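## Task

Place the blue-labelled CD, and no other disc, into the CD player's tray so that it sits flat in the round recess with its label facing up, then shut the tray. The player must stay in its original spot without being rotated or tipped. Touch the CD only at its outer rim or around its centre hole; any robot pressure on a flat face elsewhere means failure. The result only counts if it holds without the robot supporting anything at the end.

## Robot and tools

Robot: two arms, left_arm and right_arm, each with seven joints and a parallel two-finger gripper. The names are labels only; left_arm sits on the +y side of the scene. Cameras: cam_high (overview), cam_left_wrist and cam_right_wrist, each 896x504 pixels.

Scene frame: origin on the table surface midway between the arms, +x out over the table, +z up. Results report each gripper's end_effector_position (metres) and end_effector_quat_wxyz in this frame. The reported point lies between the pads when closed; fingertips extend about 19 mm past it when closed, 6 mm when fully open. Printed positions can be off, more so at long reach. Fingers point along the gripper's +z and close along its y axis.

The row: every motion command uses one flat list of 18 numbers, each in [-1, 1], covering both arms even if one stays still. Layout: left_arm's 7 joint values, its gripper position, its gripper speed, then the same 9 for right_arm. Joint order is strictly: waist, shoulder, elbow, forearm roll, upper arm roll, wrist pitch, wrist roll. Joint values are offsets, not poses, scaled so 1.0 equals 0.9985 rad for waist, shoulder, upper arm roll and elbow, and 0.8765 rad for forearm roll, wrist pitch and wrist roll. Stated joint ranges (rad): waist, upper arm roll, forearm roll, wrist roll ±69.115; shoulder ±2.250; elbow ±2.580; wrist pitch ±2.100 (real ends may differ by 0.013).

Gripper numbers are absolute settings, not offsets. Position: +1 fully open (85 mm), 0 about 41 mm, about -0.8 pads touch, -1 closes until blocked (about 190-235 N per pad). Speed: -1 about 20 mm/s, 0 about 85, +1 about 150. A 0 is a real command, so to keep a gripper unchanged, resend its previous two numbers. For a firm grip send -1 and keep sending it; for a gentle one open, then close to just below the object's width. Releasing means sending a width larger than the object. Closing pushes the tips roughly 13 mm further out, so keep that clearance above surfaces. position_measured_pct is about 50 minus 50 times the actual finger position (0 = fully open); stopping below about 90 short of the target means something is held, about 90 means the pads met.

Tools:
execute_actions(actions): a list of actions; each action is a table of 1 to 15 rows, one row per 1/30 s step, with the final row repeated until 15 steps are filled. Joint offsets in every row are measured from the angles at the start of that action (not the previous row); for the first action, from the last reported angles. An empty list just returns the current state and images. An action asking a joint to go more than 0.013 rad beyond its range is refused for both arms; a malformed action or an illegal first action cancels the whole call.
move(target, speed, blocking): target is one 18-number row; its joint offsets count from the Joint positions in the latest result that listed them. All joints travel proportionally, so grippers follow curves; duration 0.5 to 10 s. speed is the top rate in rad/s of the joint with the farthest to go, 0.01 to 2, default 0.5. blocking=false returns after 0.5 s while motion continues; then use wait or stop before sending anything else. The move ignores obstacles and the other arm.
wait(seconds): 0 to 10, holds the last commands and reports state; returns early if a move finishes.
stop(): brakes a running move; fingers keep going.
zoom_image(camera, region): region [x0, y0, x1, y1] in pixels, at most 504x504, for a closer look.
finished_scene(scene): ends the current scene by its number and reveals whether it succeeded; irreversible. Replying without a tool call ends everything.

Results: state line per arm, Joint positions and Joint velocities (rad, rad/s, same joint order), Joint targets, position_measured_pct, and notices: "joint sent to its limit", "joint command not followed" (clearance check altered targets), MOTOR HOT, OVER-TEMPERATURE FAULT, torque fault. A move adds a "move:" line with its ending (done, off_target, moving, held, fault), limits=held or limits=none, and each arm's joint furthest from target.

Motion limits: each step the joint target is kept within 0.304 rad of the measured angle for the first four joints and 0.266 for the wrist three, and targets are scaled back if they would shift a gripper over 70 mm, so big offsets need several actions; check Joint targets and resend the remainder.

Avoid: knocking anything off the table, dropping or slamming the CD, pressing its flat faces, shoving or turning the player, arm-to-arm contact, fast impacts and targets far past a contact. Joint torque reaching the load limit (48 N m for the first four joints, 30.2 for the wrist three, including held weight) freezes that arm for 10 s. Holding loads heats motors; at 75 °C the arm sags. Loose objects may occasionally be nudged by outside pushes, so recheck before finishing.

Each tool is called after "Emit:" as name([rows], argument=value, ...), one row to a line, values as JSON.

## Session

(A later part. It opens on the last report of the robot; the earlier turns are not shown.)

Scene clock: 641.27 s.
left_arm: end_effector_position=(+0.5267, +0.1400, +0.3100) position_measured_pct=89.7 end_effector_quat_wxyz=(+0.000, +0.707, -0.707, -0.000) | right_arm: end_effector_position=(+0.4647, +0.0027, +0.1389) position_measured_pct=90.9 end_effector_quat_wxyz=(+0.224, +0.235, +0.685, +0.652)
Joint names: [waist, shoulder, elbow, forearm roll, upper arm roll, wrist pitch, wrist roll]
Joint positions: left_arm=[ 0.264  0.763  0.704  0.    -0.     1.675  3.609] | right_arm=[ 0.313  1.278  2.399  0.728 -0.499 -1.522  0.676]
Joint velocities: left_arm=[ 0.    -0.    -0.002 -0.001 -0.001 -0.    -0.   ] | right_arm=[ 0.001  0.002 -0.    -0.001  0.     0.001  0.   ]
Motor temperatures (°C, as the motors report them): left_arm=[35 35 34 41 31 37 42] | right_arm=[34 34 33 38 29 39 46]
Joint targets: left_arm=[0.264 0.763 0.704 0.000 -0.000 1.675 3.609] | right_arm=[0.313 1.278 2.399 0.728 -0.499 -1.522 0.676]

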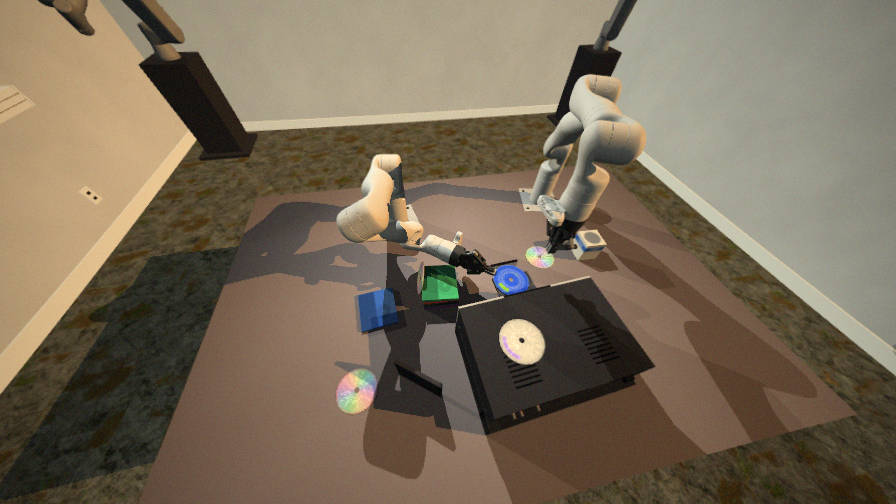

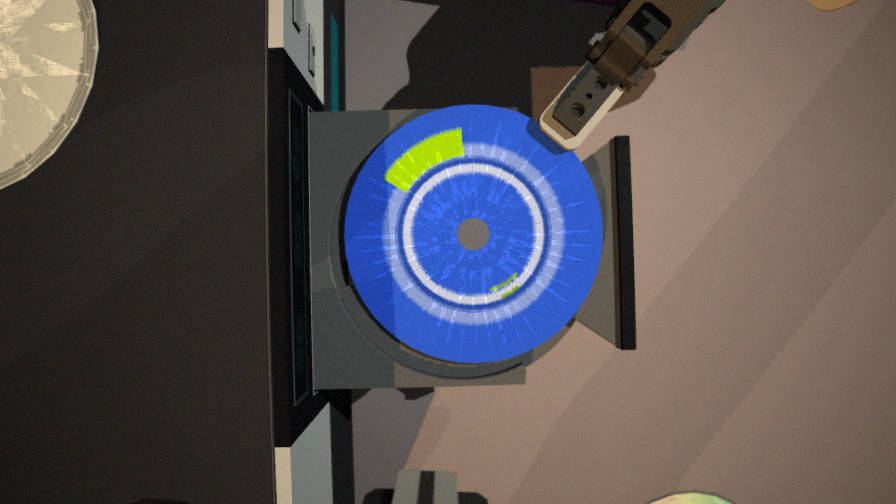

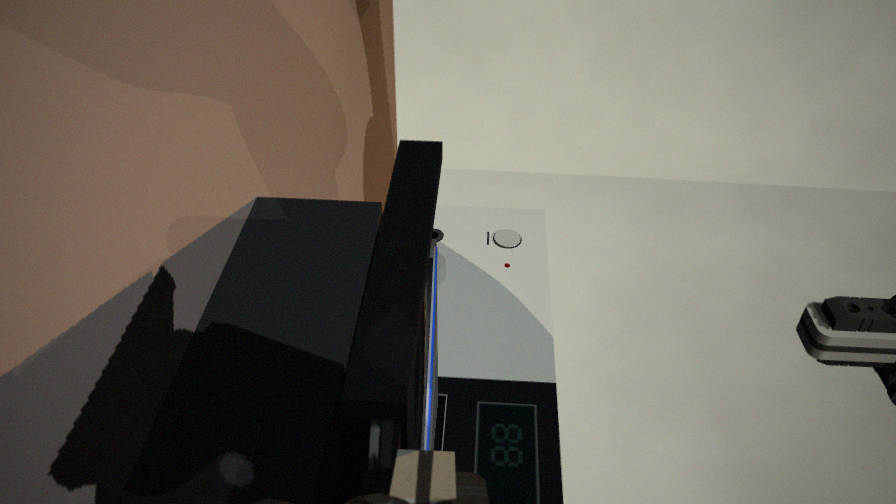

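Emit:
execute_actions([
  [[0,0,0,0,0,0,0,-0.8,0.5, 0,0,0,0,0,0,0,-0.55,-0.7]],
  [[0,0,0,0,0,0,0,-0.8,0.5, 0.002,0.001,0.0016,0.002,0,-0.0004,0.0021,-0.55,-0.7],[0,0,0,0,0,0,0,-0.8,0.5, 0.004,0.0018,0.0032,0.004,0,-0.0008,0.0042,-0.55,-0.7],[0,0,0,0,0,0,0,-0.8,0.5, 0.0066,0.003,0.0053,0.0067,0,-0.0012,0.007,-0.55,-0.7],[0,0,0,0,0,0,0,-0.8,0.5, 0.0093,0.0042,0.0075,0.0093,0,-0.0017,0.0098,-0.55,-0.7],[0,0,0,0,0,0,0,-0.8,0.5, 0.012,0.0054,0.0096,0.012,0,-0.0022,0.0127,-0.55,-0.7],[0,0,0,0,0,0,0,-0.8,0.5, 0.0146,0.0066,0.0117,0.0147,0,-0.0027,0.0155,-0.55,-0.7],[0,0,0,0,0,0,0,-0.8,0.5, 0.0172,0.0078,0.0138,0.0173,0,-0.0032,0.0183,-0.55,-0.7],[0,0,0,0,0,0,0,-0.8,0.5, 0.0186,0.0084,0.0149,0.0187,0,-0.0035,0.0197,-0.55,-0.7]],
])

Scene clock: 682.63 s.
left_arm: end_effector_position=(+0.5267, +0.1400, +0.3100) position_measured_pct=89.7 end_effector_quat_wxyz=(+0.000, +0.707, -0.707, -0.000) | right_arm: end_effector_position=(+0.4603, -0.0026, +0.1392) position_measured_pct=77.8 end_effector_quat_wxyz=(+0.224, +0.235, +0.685, +0.652)
Joint names: [waist, shoulder, elbow, forearm roll, upper arm roll, wrist pitch, wrist roll]
Joint positions: left_arm=[ 0.264  0.763  0.704  0.    -0.     1.675  3.609] | right_arm=[ 0.331  1.286  2.414  0.745 -0.499 -1.525  0.693]
Joint velocities: left_arm=[-0.    -0.    -0.001 -0.     0.001 -0.     0.   ] | right_arm=[0.004 0.001 0.001 0.    0.    0.001 0.001]
Motor temperatures (°C, as the motors report them): left_arm=[35 35 34 41 31 37 42] | right_arm=[34 34 33 38 29 39 46]
Joint targets: left_arm=[0.264 0.763 0.704 0.000 -0.000 1.675 3.609] | right_arm=[0.332 1.287 2.414 0.745 -0.499 -1.525 0.693]

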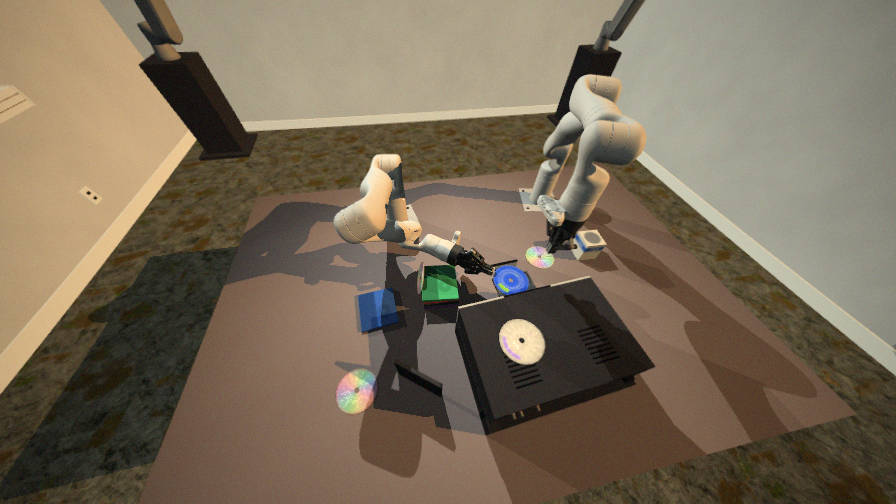

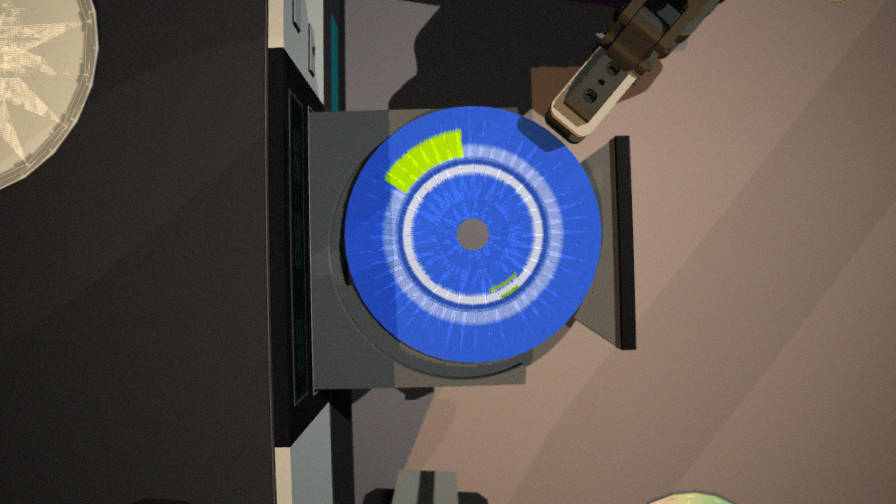

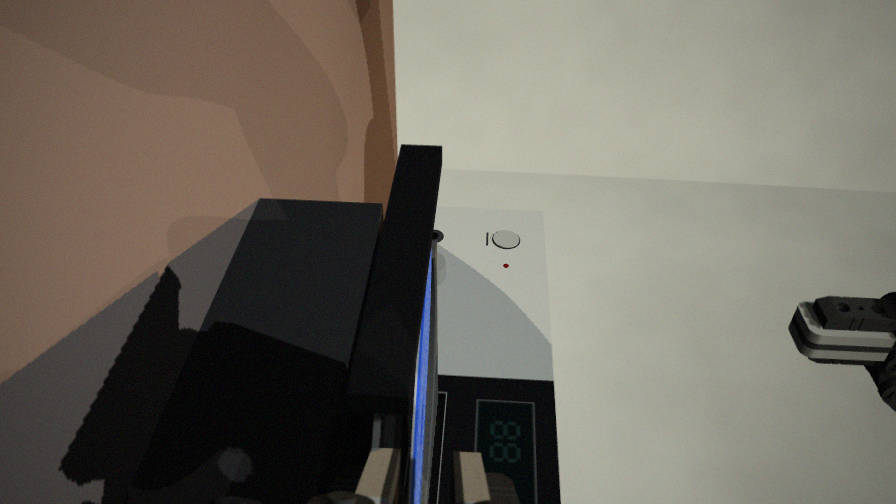

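Emit:
zoom_image(camera="cam_right_wrist", region=[300, 330, 560, 504])

Emit:
zoom_image(camera="cam_left_wrist", region=[310, 60, 670, 400])

Region (300, 330, 560, 504) of cam_right_wrist's 896x504 image, scaled by 1.938; it fills the top 337 rows of this view, and the rest is white.

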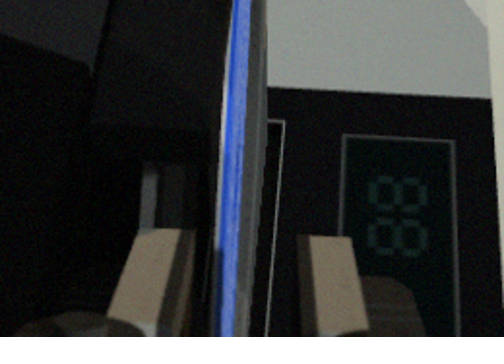

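Region (310, 60, 670, 400) of cam_left_wrist's 896x504 image, scaled by 1.400.

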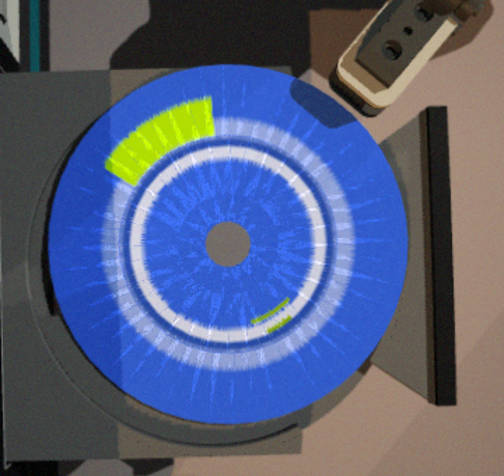

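Emit:
execute_actions([
  [[0,0,0,0,0,0,0,-0.8,0.5, -0.0003,-0.0017,0.0007,-0.0009,0,0,-0.0012,-0.82,0.3]],
])

Scene clock: 710.87 s.
left_arm: end_effector_position=(+0.5267, +0.1400, +0.3100) position_measured_pct=89.7 end_effector_quat_wxyz=(+0.000, +0.707, -0.707, -0.000) | right_arm: end_effector_position=(+0.4603, -0.0027, +0.1396) position_measured_pct=90.1 end_effector_quat_wxyz=(+0.224, +0.235, +0.685, +0.652)
Joint names: [waist, shoulder, elbow, forearm roll, upper arm roll, wrist pitch, wrist roll]
Joint positions: left_arm=[ 0.264  0.763  0.704  0.    -0.     1.675  3.609] | right_arm=[ 0.331  1.285  2.415  0.744 -0.499 -1.525  0.692]
Joint velocities: left_arm=[ 0.     0.    -0.002 -0.001  0.001 -0.    -0.   ] | right_arm=[-0.     0.001  0.    -0.    -0.    -0.    -0.   ]
Motor temperatures (°C, as the motors report them): left_arm=[35 35 34 41 31 37 42] | right_arm=[34 34 33 38 29 39 46]
Joint targets: left_arm=[0.264 0.763 0.704 0.000 -0.000 1.675 3.609] | right_arm=[0.331 1.285 2.415 0.744 -0.499 -1.525 0.692]

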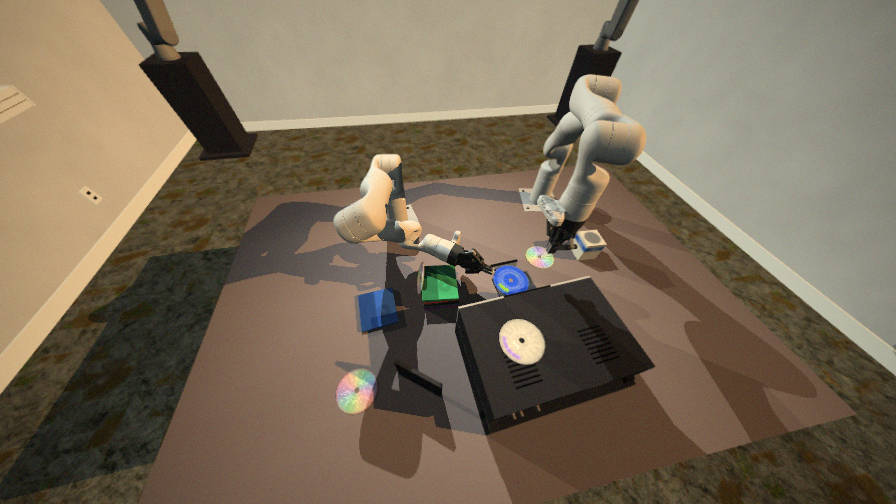

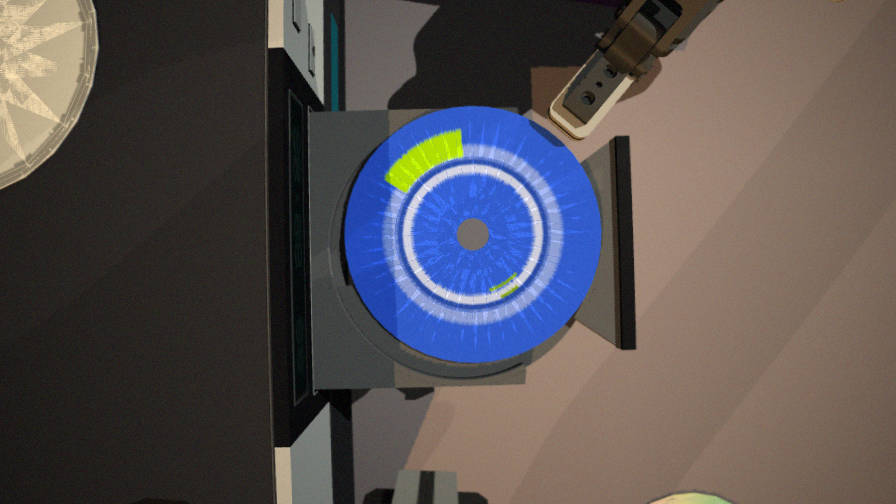

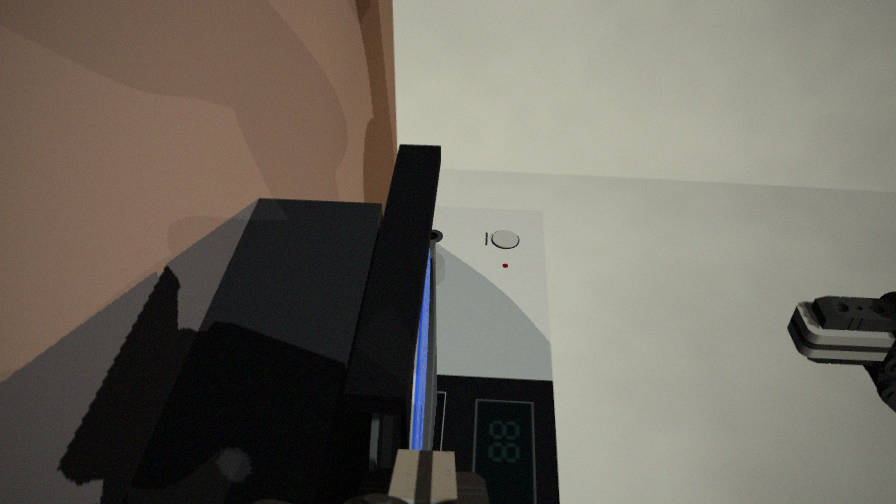

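Emit:
zoom_image(camera="cam_right_wrist", region=[340, 380, 500, 504])

Region (340, 380, 500, 504) of cam_right_wrist's 896x504 image, scaled by 3.150; it fills the top 391 rows of this view, and the rest is white.

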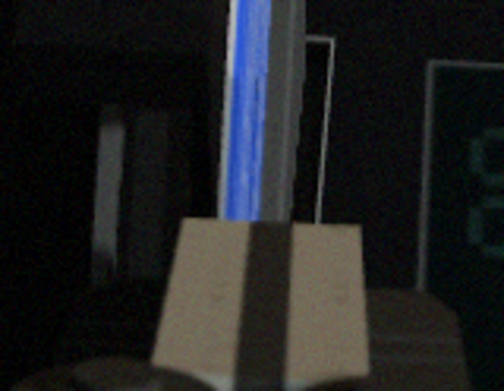

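Emit:
move(target=[0,0,0,0,0,0,0,-0.8,0.5, -0.02435,-0.01323,-0.0182,-0.02523,0,0.00453,-0.02693,-0.82,0.3], speed=0.03)

Scene clock: 728.97 s.
left_arm: end_effector_position=(+0.5267, +0.1400, +0.3100) position_measured_pct=89.7 end_effector_quat_wxyz=(+0.000, +0.707, -0.707, -0.000) | right_arm: end_effector_position=(+0.4659, +0.0043, +0.1402) position_measured_pct=90.1 end_effector_quat_wxyz=(+0.224, +0.235, +0.685, +0.652)
Joint names: [waist, shoulder, elbow, forearm roll, upper arm roll, wrist pitch, wrist roll]
Joint positions: left_arm=[ 0.264  0.763  0.704  0.    -0.     1.675  3.609] | right_arm=[ 0.307  1.272  2.397  0.722 -0.499 -1.521  0.669]
Joint velocities: left_arm=[-0.     0.     0.    -0.    -0.001  0.001 -0.   ] | right_arm=[-0.003 -0.002 -0.001 -0.001  0.    -0.002  0.   ]
Motor temperatures (°C, as the motors report them): left_arm=[35 35 34 41 31 37 42] | right_arm=[34 34 33 38 29 39 46]
Joint targets: left_arm=[0.264 0.763 0.704 0.000 -0.000 1.675 3.609] | right_arm=[0.307 1.272 2.397 0.722 -0.499 -1.521 0.668]
move: done; limits=none; left_arm: farthest joint: the waist, 0.000 radians from its target (0.000 radians at the start); right_arm: farthest joint: the waist, 0.000 radians from its target (0.024 radians at the start)

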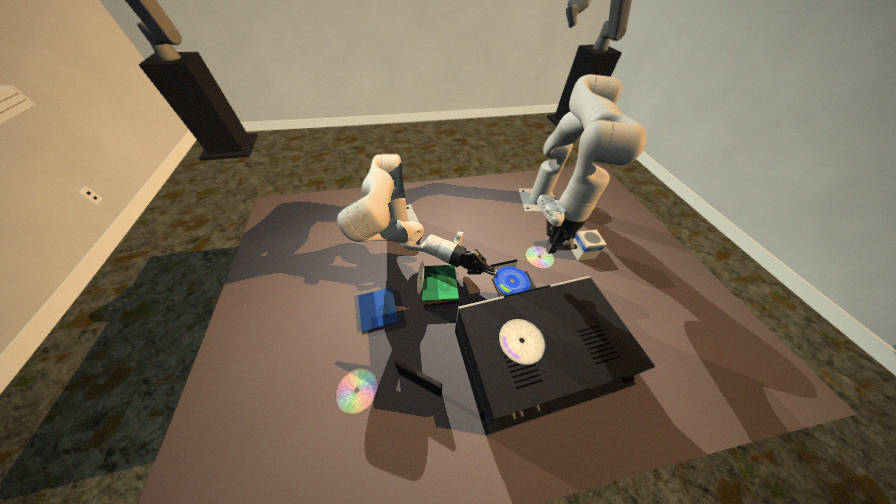

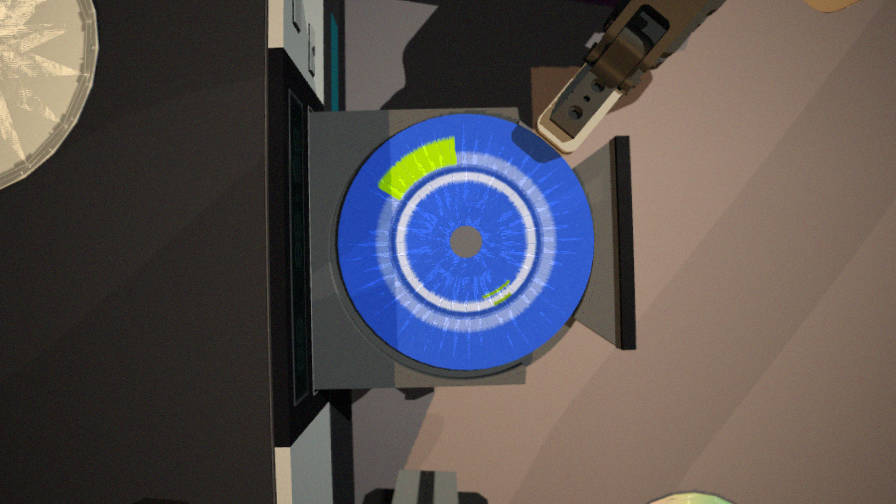

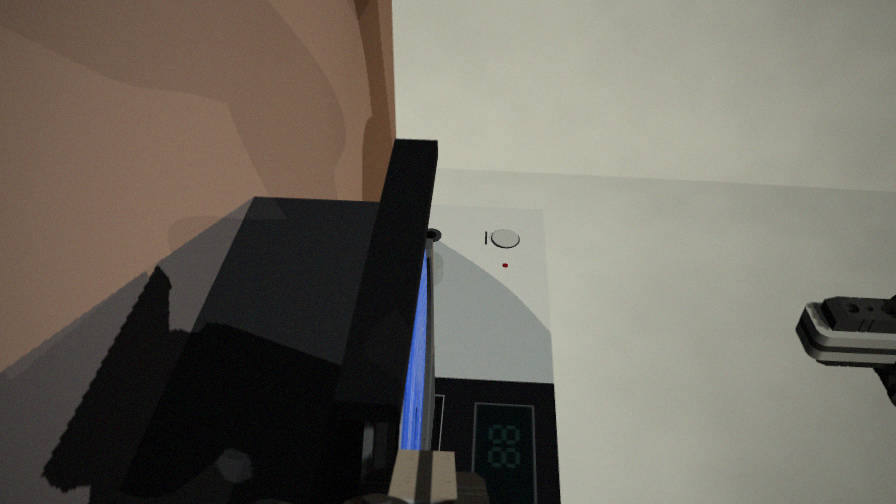

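Emit:
zoom_image(camera="cam_right_wrist", region=[340, 380, 500, 504])

Emit:
zoom_image(camera="cam_left_wrist", region=[310, 80, 640, 400])

Region (340, 380, 500, 504) of cam_right_wrist's 896x504 image, scaled by 3.150; it fills the top 391 rows of this view, and the rest is white.

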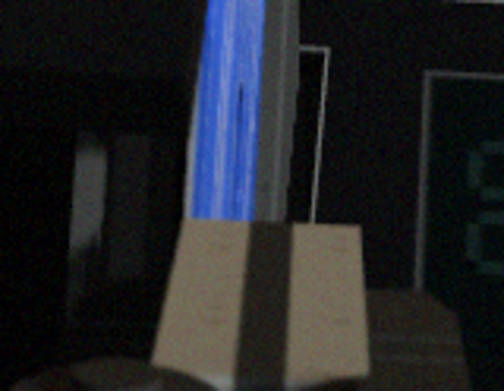

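Region (310, 80, 640, 400) of cam_left_wrist's 896x504 image, scaled by 1.527; it fills the top 489 rows of this view, and the rest is white.

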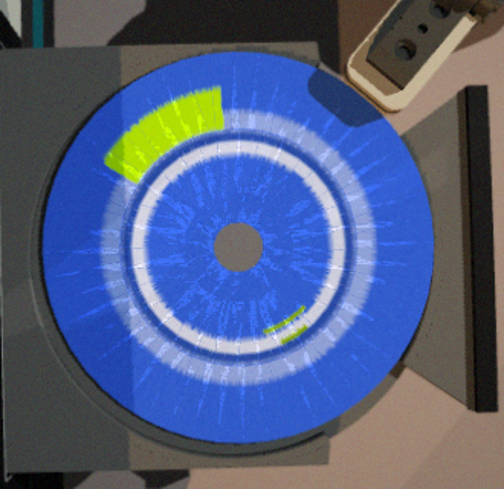

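Emit:
execute_actions([
  [[0,0,0,0,0,0,0,-0.8,0.5, 0.0013,0.0006,0.0011,0.0013,0,-0.00025,0.0014,-0.82,0.3],[0,0,0,0,0,0,0,-0.8,0.5, 0.0027,0.0012,0.0021,0.0027,0,-0.0005,0.0028,-0.82,0.3],[0,0,0,0,0,0,0,-0.8,0.5, 0.004,0.0018,0.0032,0.004,0,-0.00075,0.0042,-0.82,0.3],[0,0,0,0,0,0,0,-0.8,0.5, 0.004,0.0018,0.0032,0.004,0,-0.00075,0.0042,-0.82,0.3],[0,0,0,0,0,0,0,-0.8,0.5, 0.004,0.0018,0.0032,0.004,0,-0.00075,0.0042,-0.82,0.3],[0,0,0,0,0,0,0,-0.8,0.5, 0.004,0.0018,0.0032,0.004,0,-0.00075,0.0042,-0.82,0.3],[0,0,0,0,0,0,0,-0.8,0.5, 0.004,0.0018,0.0032,0.004,0,-0.00075,0.0042,-0.82,0.3],[0,0,0,0,0,0,0,-0.8,0.5, 0.0044,0.004,0.0023,0.0051,0,-0.0008,0.0057,-0.82,0.3],[0,0,0,0,0,0,0,-0.8,0.5, 0.0048,0.0061,0.0015,0.0062,0,-0.0008,0.0071,-0.82,0.3],[0,0,0,0,0,0,0,-0.8,0.5, 0.0052,0.0083,0.0006,0.0073,0,-0.00085,0.0086,-0.82,0.3],[0,0,0,0,0,0,0,-0.8,0.5, 0.0056,0.0105,-0.0003,0.0084,0,-0.0009,0.01,-0.82,0.3]],
])

Scene clock: 764.97 s.
left_arm: end_effector_position=(+0.5267, +0.1400, +0.3100) position_measured_pct=89.7 end_effector_quat_wxyz=(+0.000, +0.707, -0.707, -0.000) | right_arm: end_effector_position=(+0.4650, +0.0031, +0.1378) position_measured_pct=90.1 end_effector_quat_wxyz=(+0.224, +0.235, +0.685, +0.652)
Joint names: [waist, shoulder, elbow, forearm roll, upper arm roll, wrist pitch, wrist roll]
Joint positions: left_arm=[ 0.264  0.763  0.704  0.    -0.     1.675  3.609] | right_arm=[ 0.312  1.281  2.396  0.729 -0.499 -1.522  0.677]
Joint velocities: left_arm=[ 0.     0.001  0.     0.     0.001  0.    -0.   ] | right_arm=[ 0.001  0.005 -0.002  0.002 -0.001  0.     0.004]
Motor temperatures (°C, as the motors report them): left_arm=[35 35 34 41 31 37 42] | right_arm=[34 34 33 38 29 39 46]
Joint targets: left_arm=[0.264 0.763 0.704 0.000 -0.000 1.675 3.609] | right_arm=[0.313 1.282 2.396 0.729 -0.499 -1.522 0.677]

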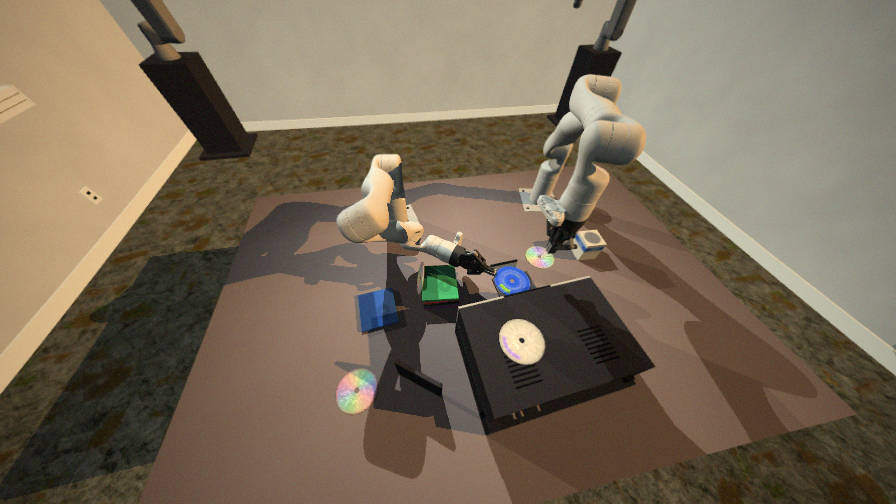

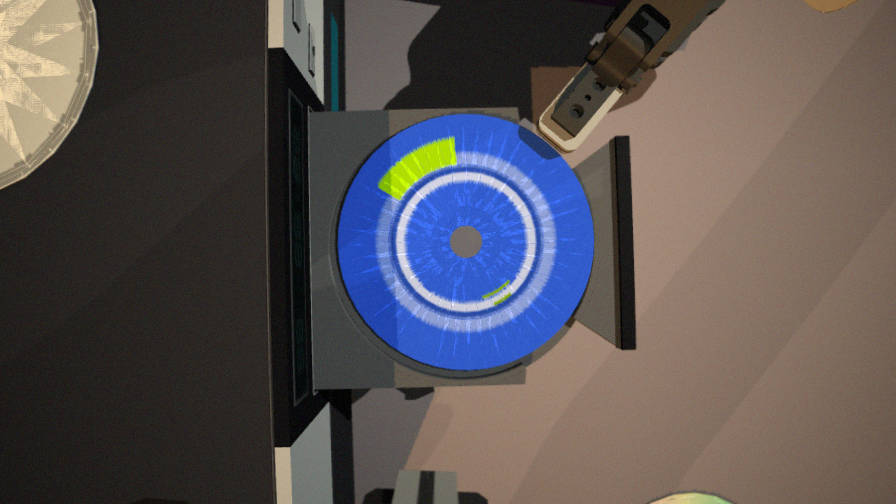

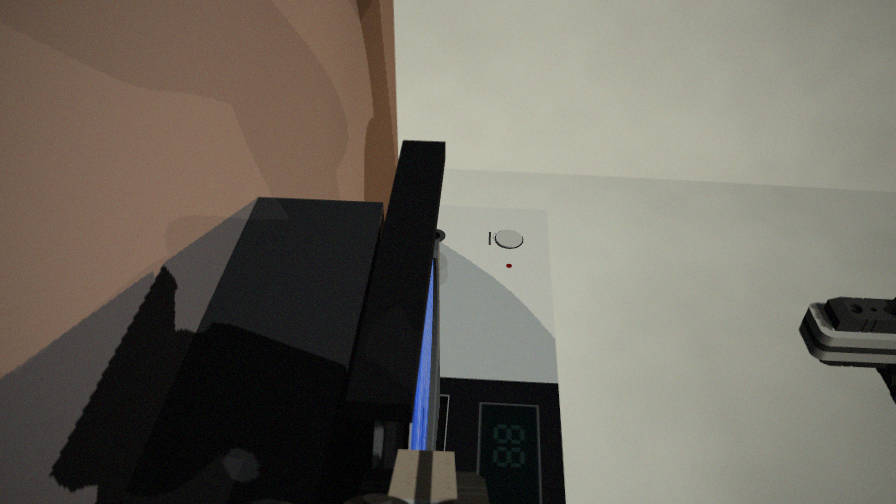

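Emit:
move(target=[0,0,0,0,0,0,0,-0.8,0.5, -0.0101,-0.0041,-0.0081,-0.0101,0,0.0019,-0.0105,-0.82,0.3], speed=0.02)

Scene clock: 769.27 s.
left_arm: end_effector_position=(+0.5267, +0.1400, +0.3100) position_measured_pct=89.7 end_effector_quat_wxyz=(+0.000, +0.707, -0.707, -0.000) | right_arm: end_effector_position=(+0.4672, +0.0061, +0.1377) position_measured_pct=90.1 end_effector_quat_wxyz=(+0.224, +0.235, +0.685, +0.652)
Joint names: [waist, shoulder, elbow, forearm roll, upper arm roll, wrist pitch, wrist roll]
Joint positions: left_arm=[ 0.264  0.763  0.704  0.    -0.     1.675  3.609] | right_arm=[ 0.303  1.277  2.388  0.72  -0.499 -1.52   0.668]
Joint velocities: left_arm=[-0.     0.    -0.001  0.    -0.     0.001 -0.   ] | right_arm=[-0.002 -0.001 -0.     0.002  0.     0.    -0.   ]
Motor temperatures (°C, as the motors report them): left_arm=[35 35 34 41 31 37 42] | right_arm=[34 34 33 38 29 39 46]
Joint targets: left_arm=[0.264 0.763 0.704 0.000 -0.000 1.675 3.609] | right_arm=[0.302 1.277 2.388 0.720 -0.499 -1.520 0.668]
move: done; limits=none; left_arm: farthest joint: the waist, 0.000 radians from its target (0.000 radians at the start); right_arm: farthest joint: the waist, 0.001 radians from its target (0.011 radians at the start)

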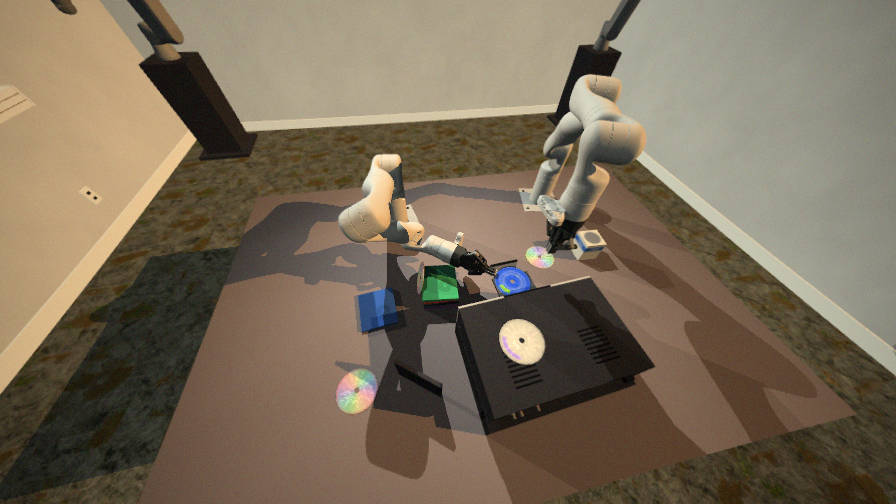

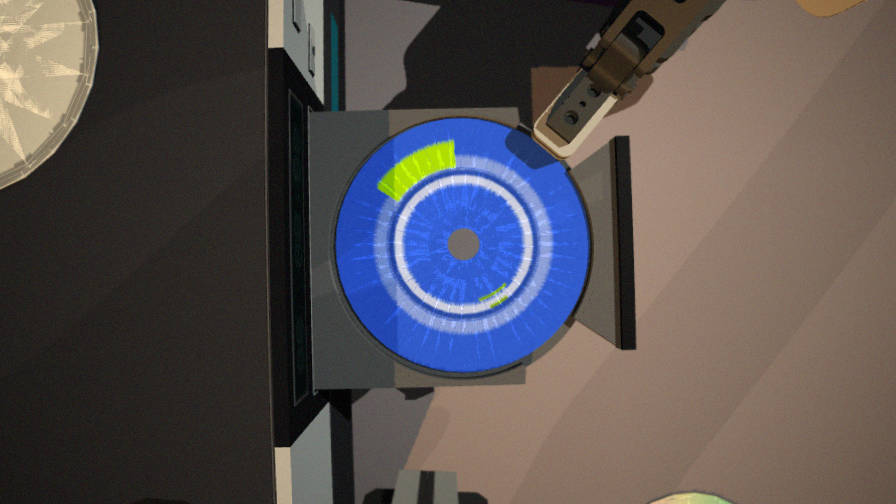

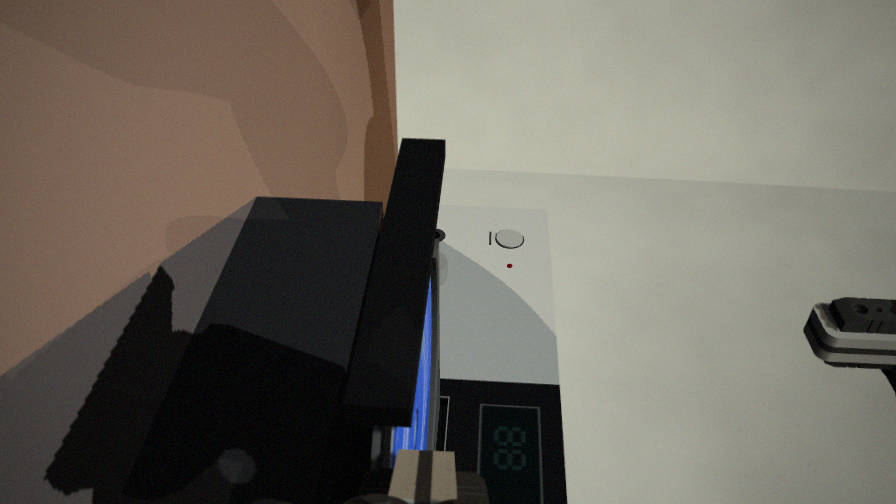

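The disc seems to have dropped in. Verify.

Emit:
zoom_image(camera="cam_left_wrist", region=[310, 90, 630, 400])

Emit:
zoom_image(camera="cam_right_wrist", region=[340, 340, 500, 504])

Region (310, 90, 630, 400) of cam_left_wrist's 896x504 image, scaled by 1.575; it fills the top 488 rows of this view, and the rest is white.

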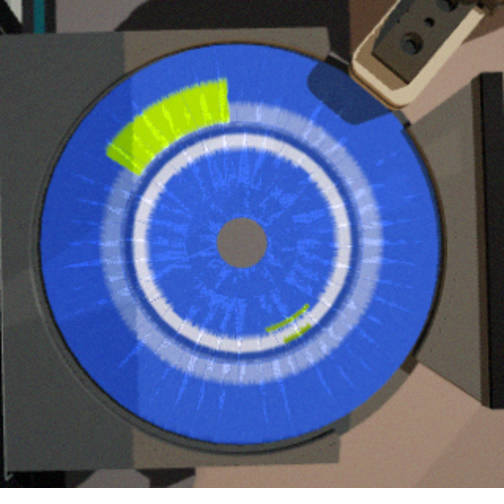

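Region (340, 340, 500, 504) of cam_right_wrist's 896x504 image, scaled by 3.073; it fills the left 492 columns of this view, and the rest is white.

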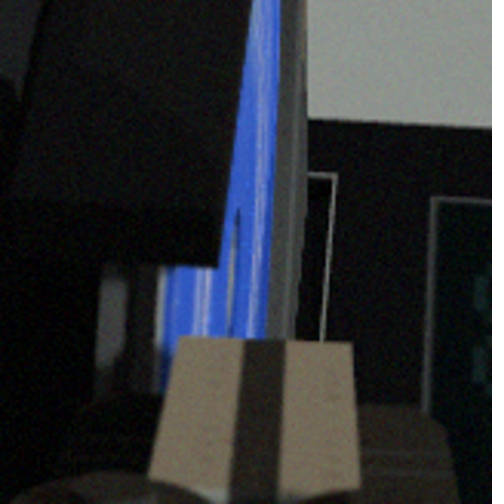

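Emit:
move(target=[0.1989,-0.5138,0.9975,0,0,-0.9983,0.9709,-0.8,0.5, 0.1573,0.0616,0.132,0.1548,0,-0.03,0.1619,-0.82,0.3], speed=0.9)

Scene clock: 838.03 s.
left_arm: end_effector_position=(+0.3889, +0.0963, +0.2881) position_measured_pct=89.7 end_effector_quat_wxyz=(+0.040, +0.880, -0.434, +0.190) | right_arm: end_effector_position=(+0.4307, -0.0379, +0.1498) position_measured_pct=90.1 end_effector_quat_wxyz=(+0.226, +0.238, +0.678, +0.658)
Joint names: [waist, shoulder, elbow, forearm roll, upper arm roll, wrist pitch, wrist roll]
Joint positions: left_arm=[ 0.462  0.251  1.7    0.    -0.     0.8    4.46 ] | right_arm=[ 0.46   1.339  2.52   0.856 -0.499 -1.546  0.81 ]
Joint velocities: left_arm=[ 0.    -0.002  0.    -0.     0.001 -0.001 -0.   ] | right_arm=[ 0.     0.     0.    -0.    -0.     0.001  0.   ]
Motor temperatures (°C, as the motors report them): left_arm=[35 35 34 41 31 37 42] | right_arm=[34 34 33 38 29 39 46]
Joint targets: left_arm=[0.462 0.250 1.700 0.000 -0.000 0.800 4.460] | right_arm=[0.460 1.339 2.520 0.856 -0.499 -1.546 0.810]
move: done; limits=none; left_arm: farthest joint: the shoulder, 0.001 radians from its target (0.513 radians at the start); right_arm: farthest joint: the waist, 0.001 radians from its target (0.158 radians at the start)

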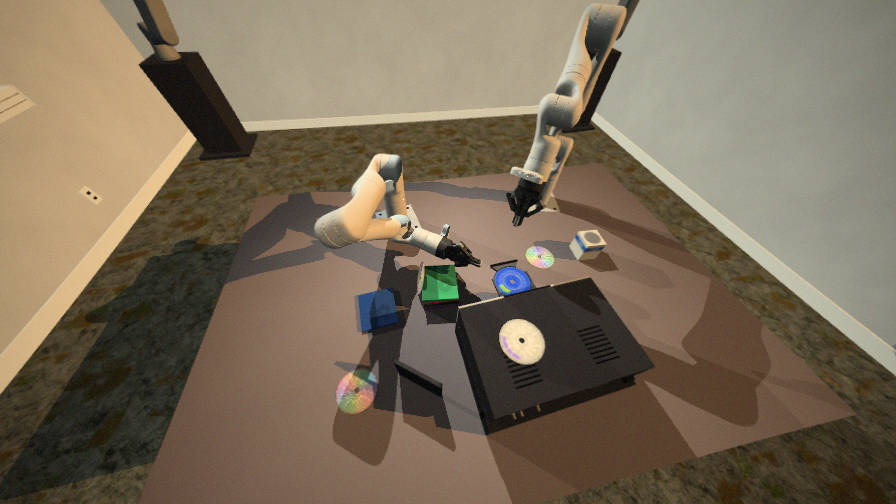

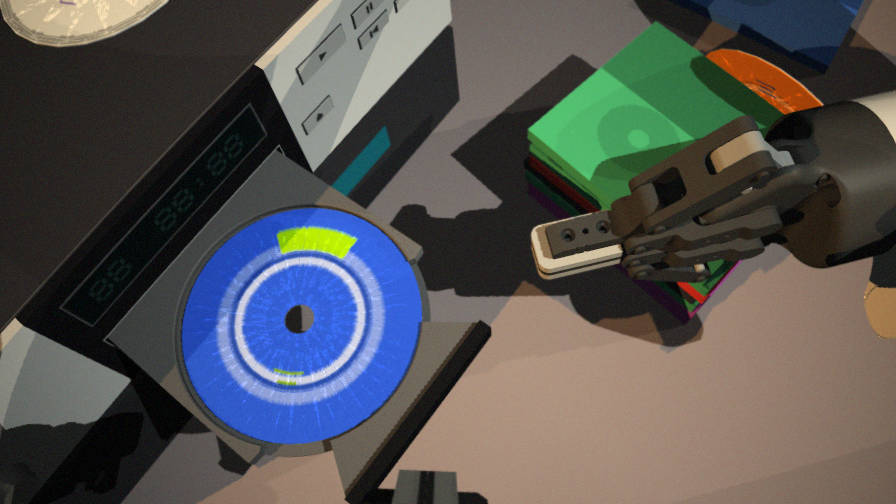

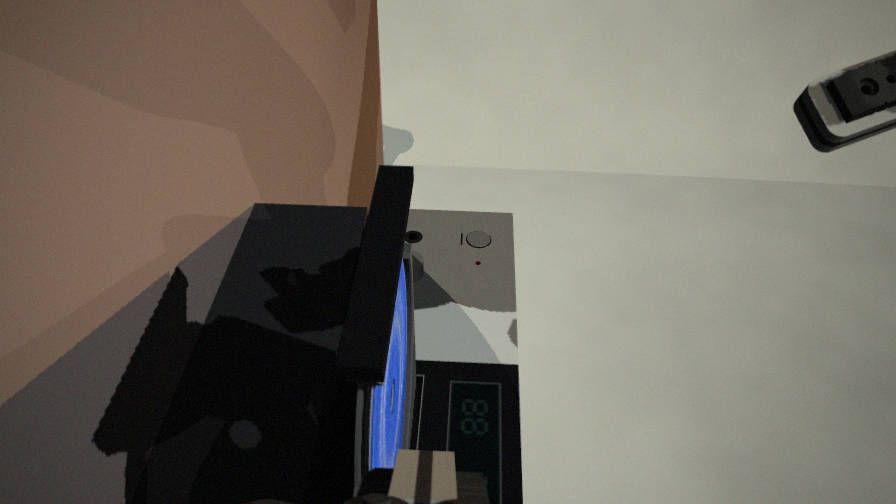

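Emit:
zoom_image(camera="cam_left_wrist", region=[150, 180, 500, 480])

Region (150, 180, 500, 480) of cam_left_wrist's 896x504 image, scaled by 1.440; it fills the top 432 rows of this view, and the rest is white.

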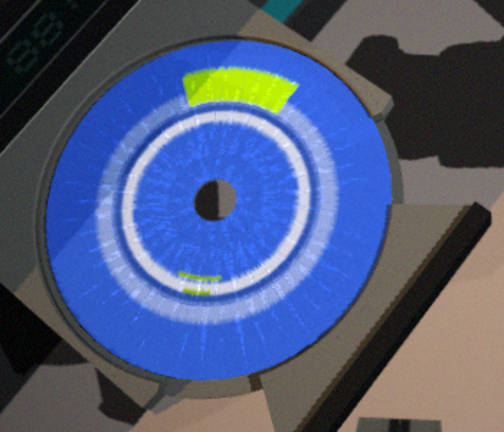

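Emit:
move(target=[0.0006,0.2434,0.1965,0,0,-0.5689,0.9584,-0.8,0.5, 0,0,0,0,0,0,0,-0.82,0.3], speed=0.8)

Scene clock: 847.10 s.
left_arm: end_effector_position=(+0.4159, +0.0746, +0.1456) position_measured_pct=89.7 end_effector_quat_wxyz=(+0.131, +0.974, -0.038, +0.181) | right_arm: end_effector_position=(+0.4307, -0.0379, +0.1498) position_measured_pct=90.1 end_effector_quat_wxyz=(+0.226, +0.238, +0.678, +0.658)
Joint names: [waist, shoulder, elbow, forearm roll, upper arm roll, wrist pitch, wrist roll]
Joint positions: left_arm=[ 0.463  0.493  1.896  0.    -0.     0.302  5.3  ] | right_arm=[ 0.46   1.339  2.52   0.856 -0.499 -1.546  0.81 ]
Joint velocities: left_arm=[-0.     0.003  0.001 -0.    -0.001  0.     0.   ] | right_arm=[-0.    -0.001  0.     0.001  0.     0.002  0.   ]
Motor temperatures (°C, as the motors report them): left_arm=[35 35 34 41 31 37 42] | right_arm=[34 34 33 38 29 39 46]
Joint targets: left_arm=[0.463 0.494 1.896 0.000 -0.000 0.302 5.300] | right_arm=[0.460 1.339 2.520 0.856 -0.499 -1.546 0.810]
move: done; limits=none; left_arm: farthest joint: the shoulder, 0.001 radians from its target (0.244 radians at the start); right_arm: farthest joint: the waist, 0.000 radians from its target (0.000 radians at the start)

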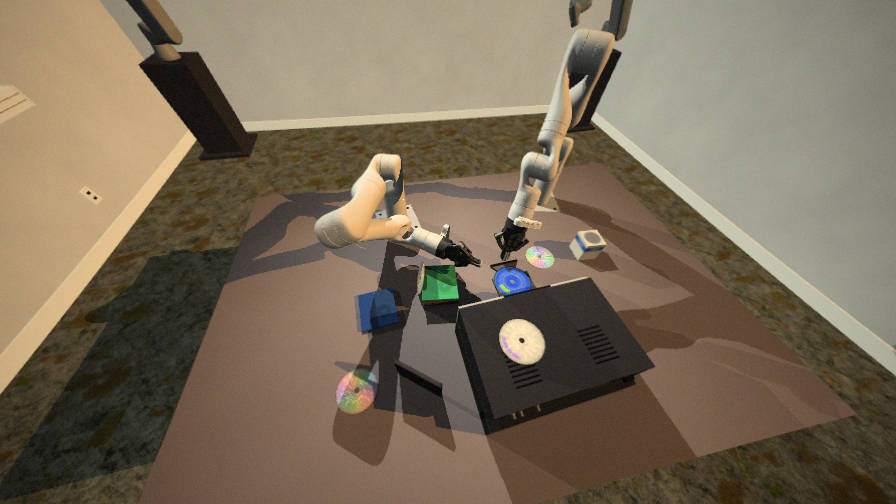

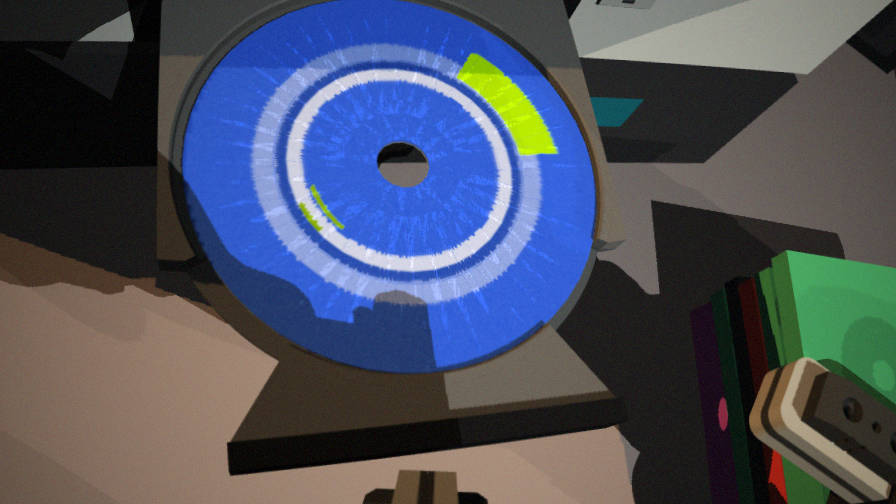

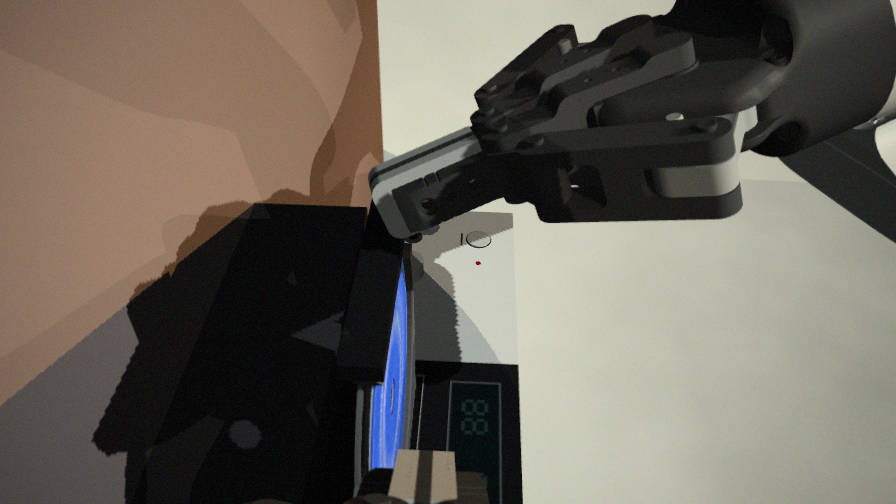

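Emit:
zoom_image(camera="cam_right_wrist", region=[320, 130, 500, 400])

Region (320, 130, 500, 400) of cam_right_wrist's 896x504 image, scaled by 1.867.

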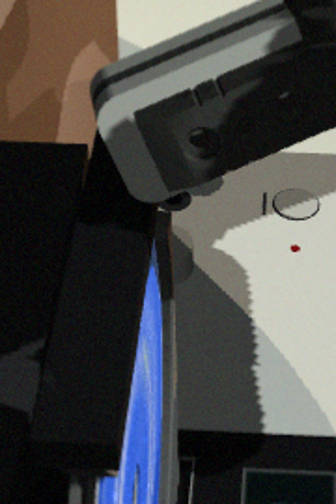

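Emit:
move(target=[-0.0045,0.0187,-0.0025,0,0,-0.018,0,-0.8,0.5, 0,0,0,0,0,0,0,-0.82,0.3], speed=0.1)

Scene clock: 891.77 s.
left_arm: end_effector_position=(+0.4199, +0.0746, +0.1384) position_measured_pct=89.7 end_effector_quat_wxyz=(+0.131, +0.974, -0.036, +0.181) | right_arm: end_effector_position=(+0.4307, -0.0379, +0.1498) position_measured_pct=90.1 end_effector_quat_wxyz=(+0.226, +0.238, +0.678, +0.658)
Joint names: [waist, shoulder, elbow, forearm roll, upper arm roll, wrist pitch, wrist roll]
Joint positions: left_arm=[0.458 0.512 1.894 0.    0.    0.286 5.3  ] | right_arm=[ 0.46   1.339  2.52   0.856 -0.499 -1.546  0.81 ]
Joint velocities: left_arm=[-0.001  0.002  0.    -0.001 -0.001 -0.001 -0.   ] | right_arm=[-0.     0.001 -0.    -0.001  0.    -0.001 -0.   ]
Motor temperatures (°C, as the motors report them): left_arm=[35 35 34 41 31 37 42] | right_arm=[34 34 33 38 29 39 46]
Joint targets: left_arm=[0.458 0.512 1.894 0.000 -0.000 0.286 5.300] | right_arm=[0.460 1.339 2.520 0.856 -0.499 -1.546 0.810]
move: done; limits=none; left_arm: farthest joint: the waist, 0.000 radians from its target (0.004 radians at the start); right_arm: farthest joint: the waist, 0.000 radians from its target (0.000 radians at the start)

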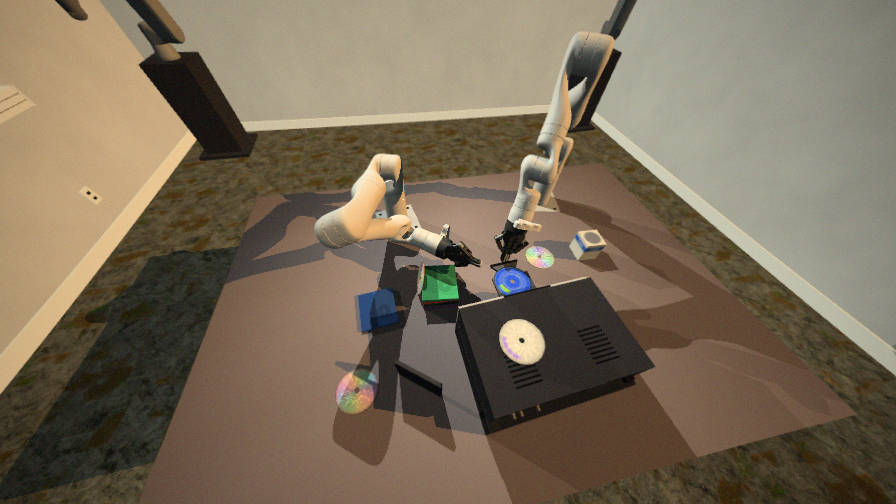

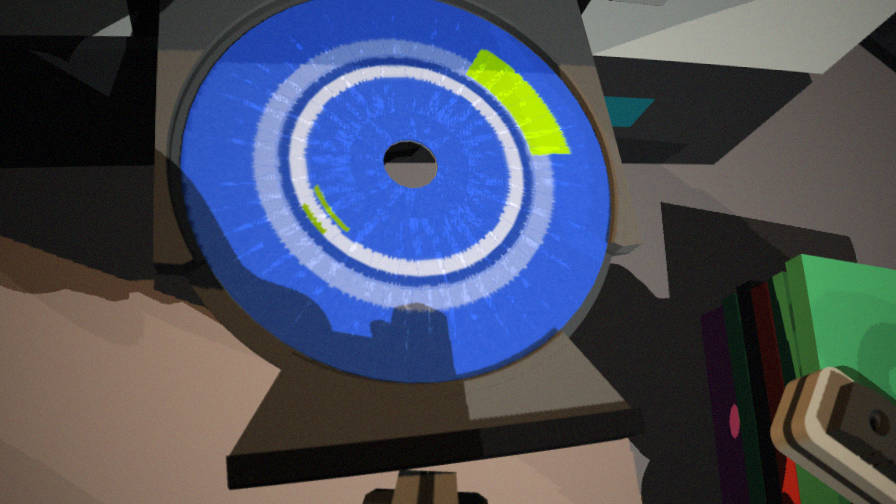

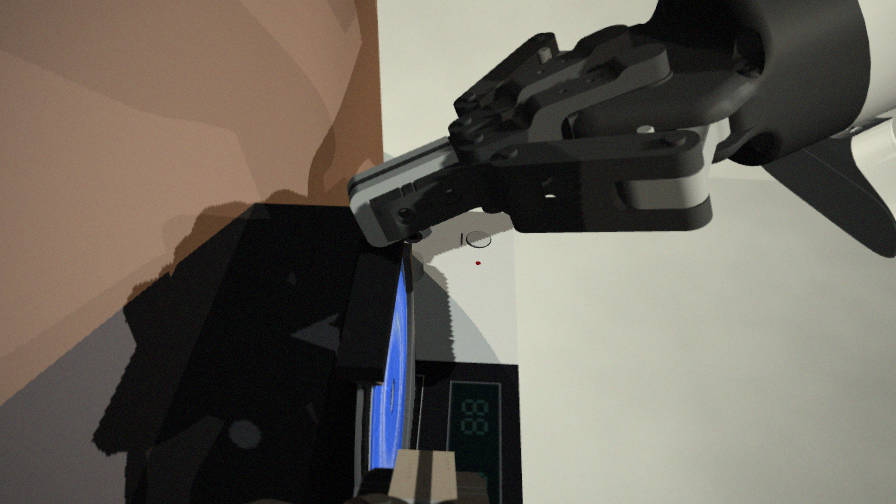

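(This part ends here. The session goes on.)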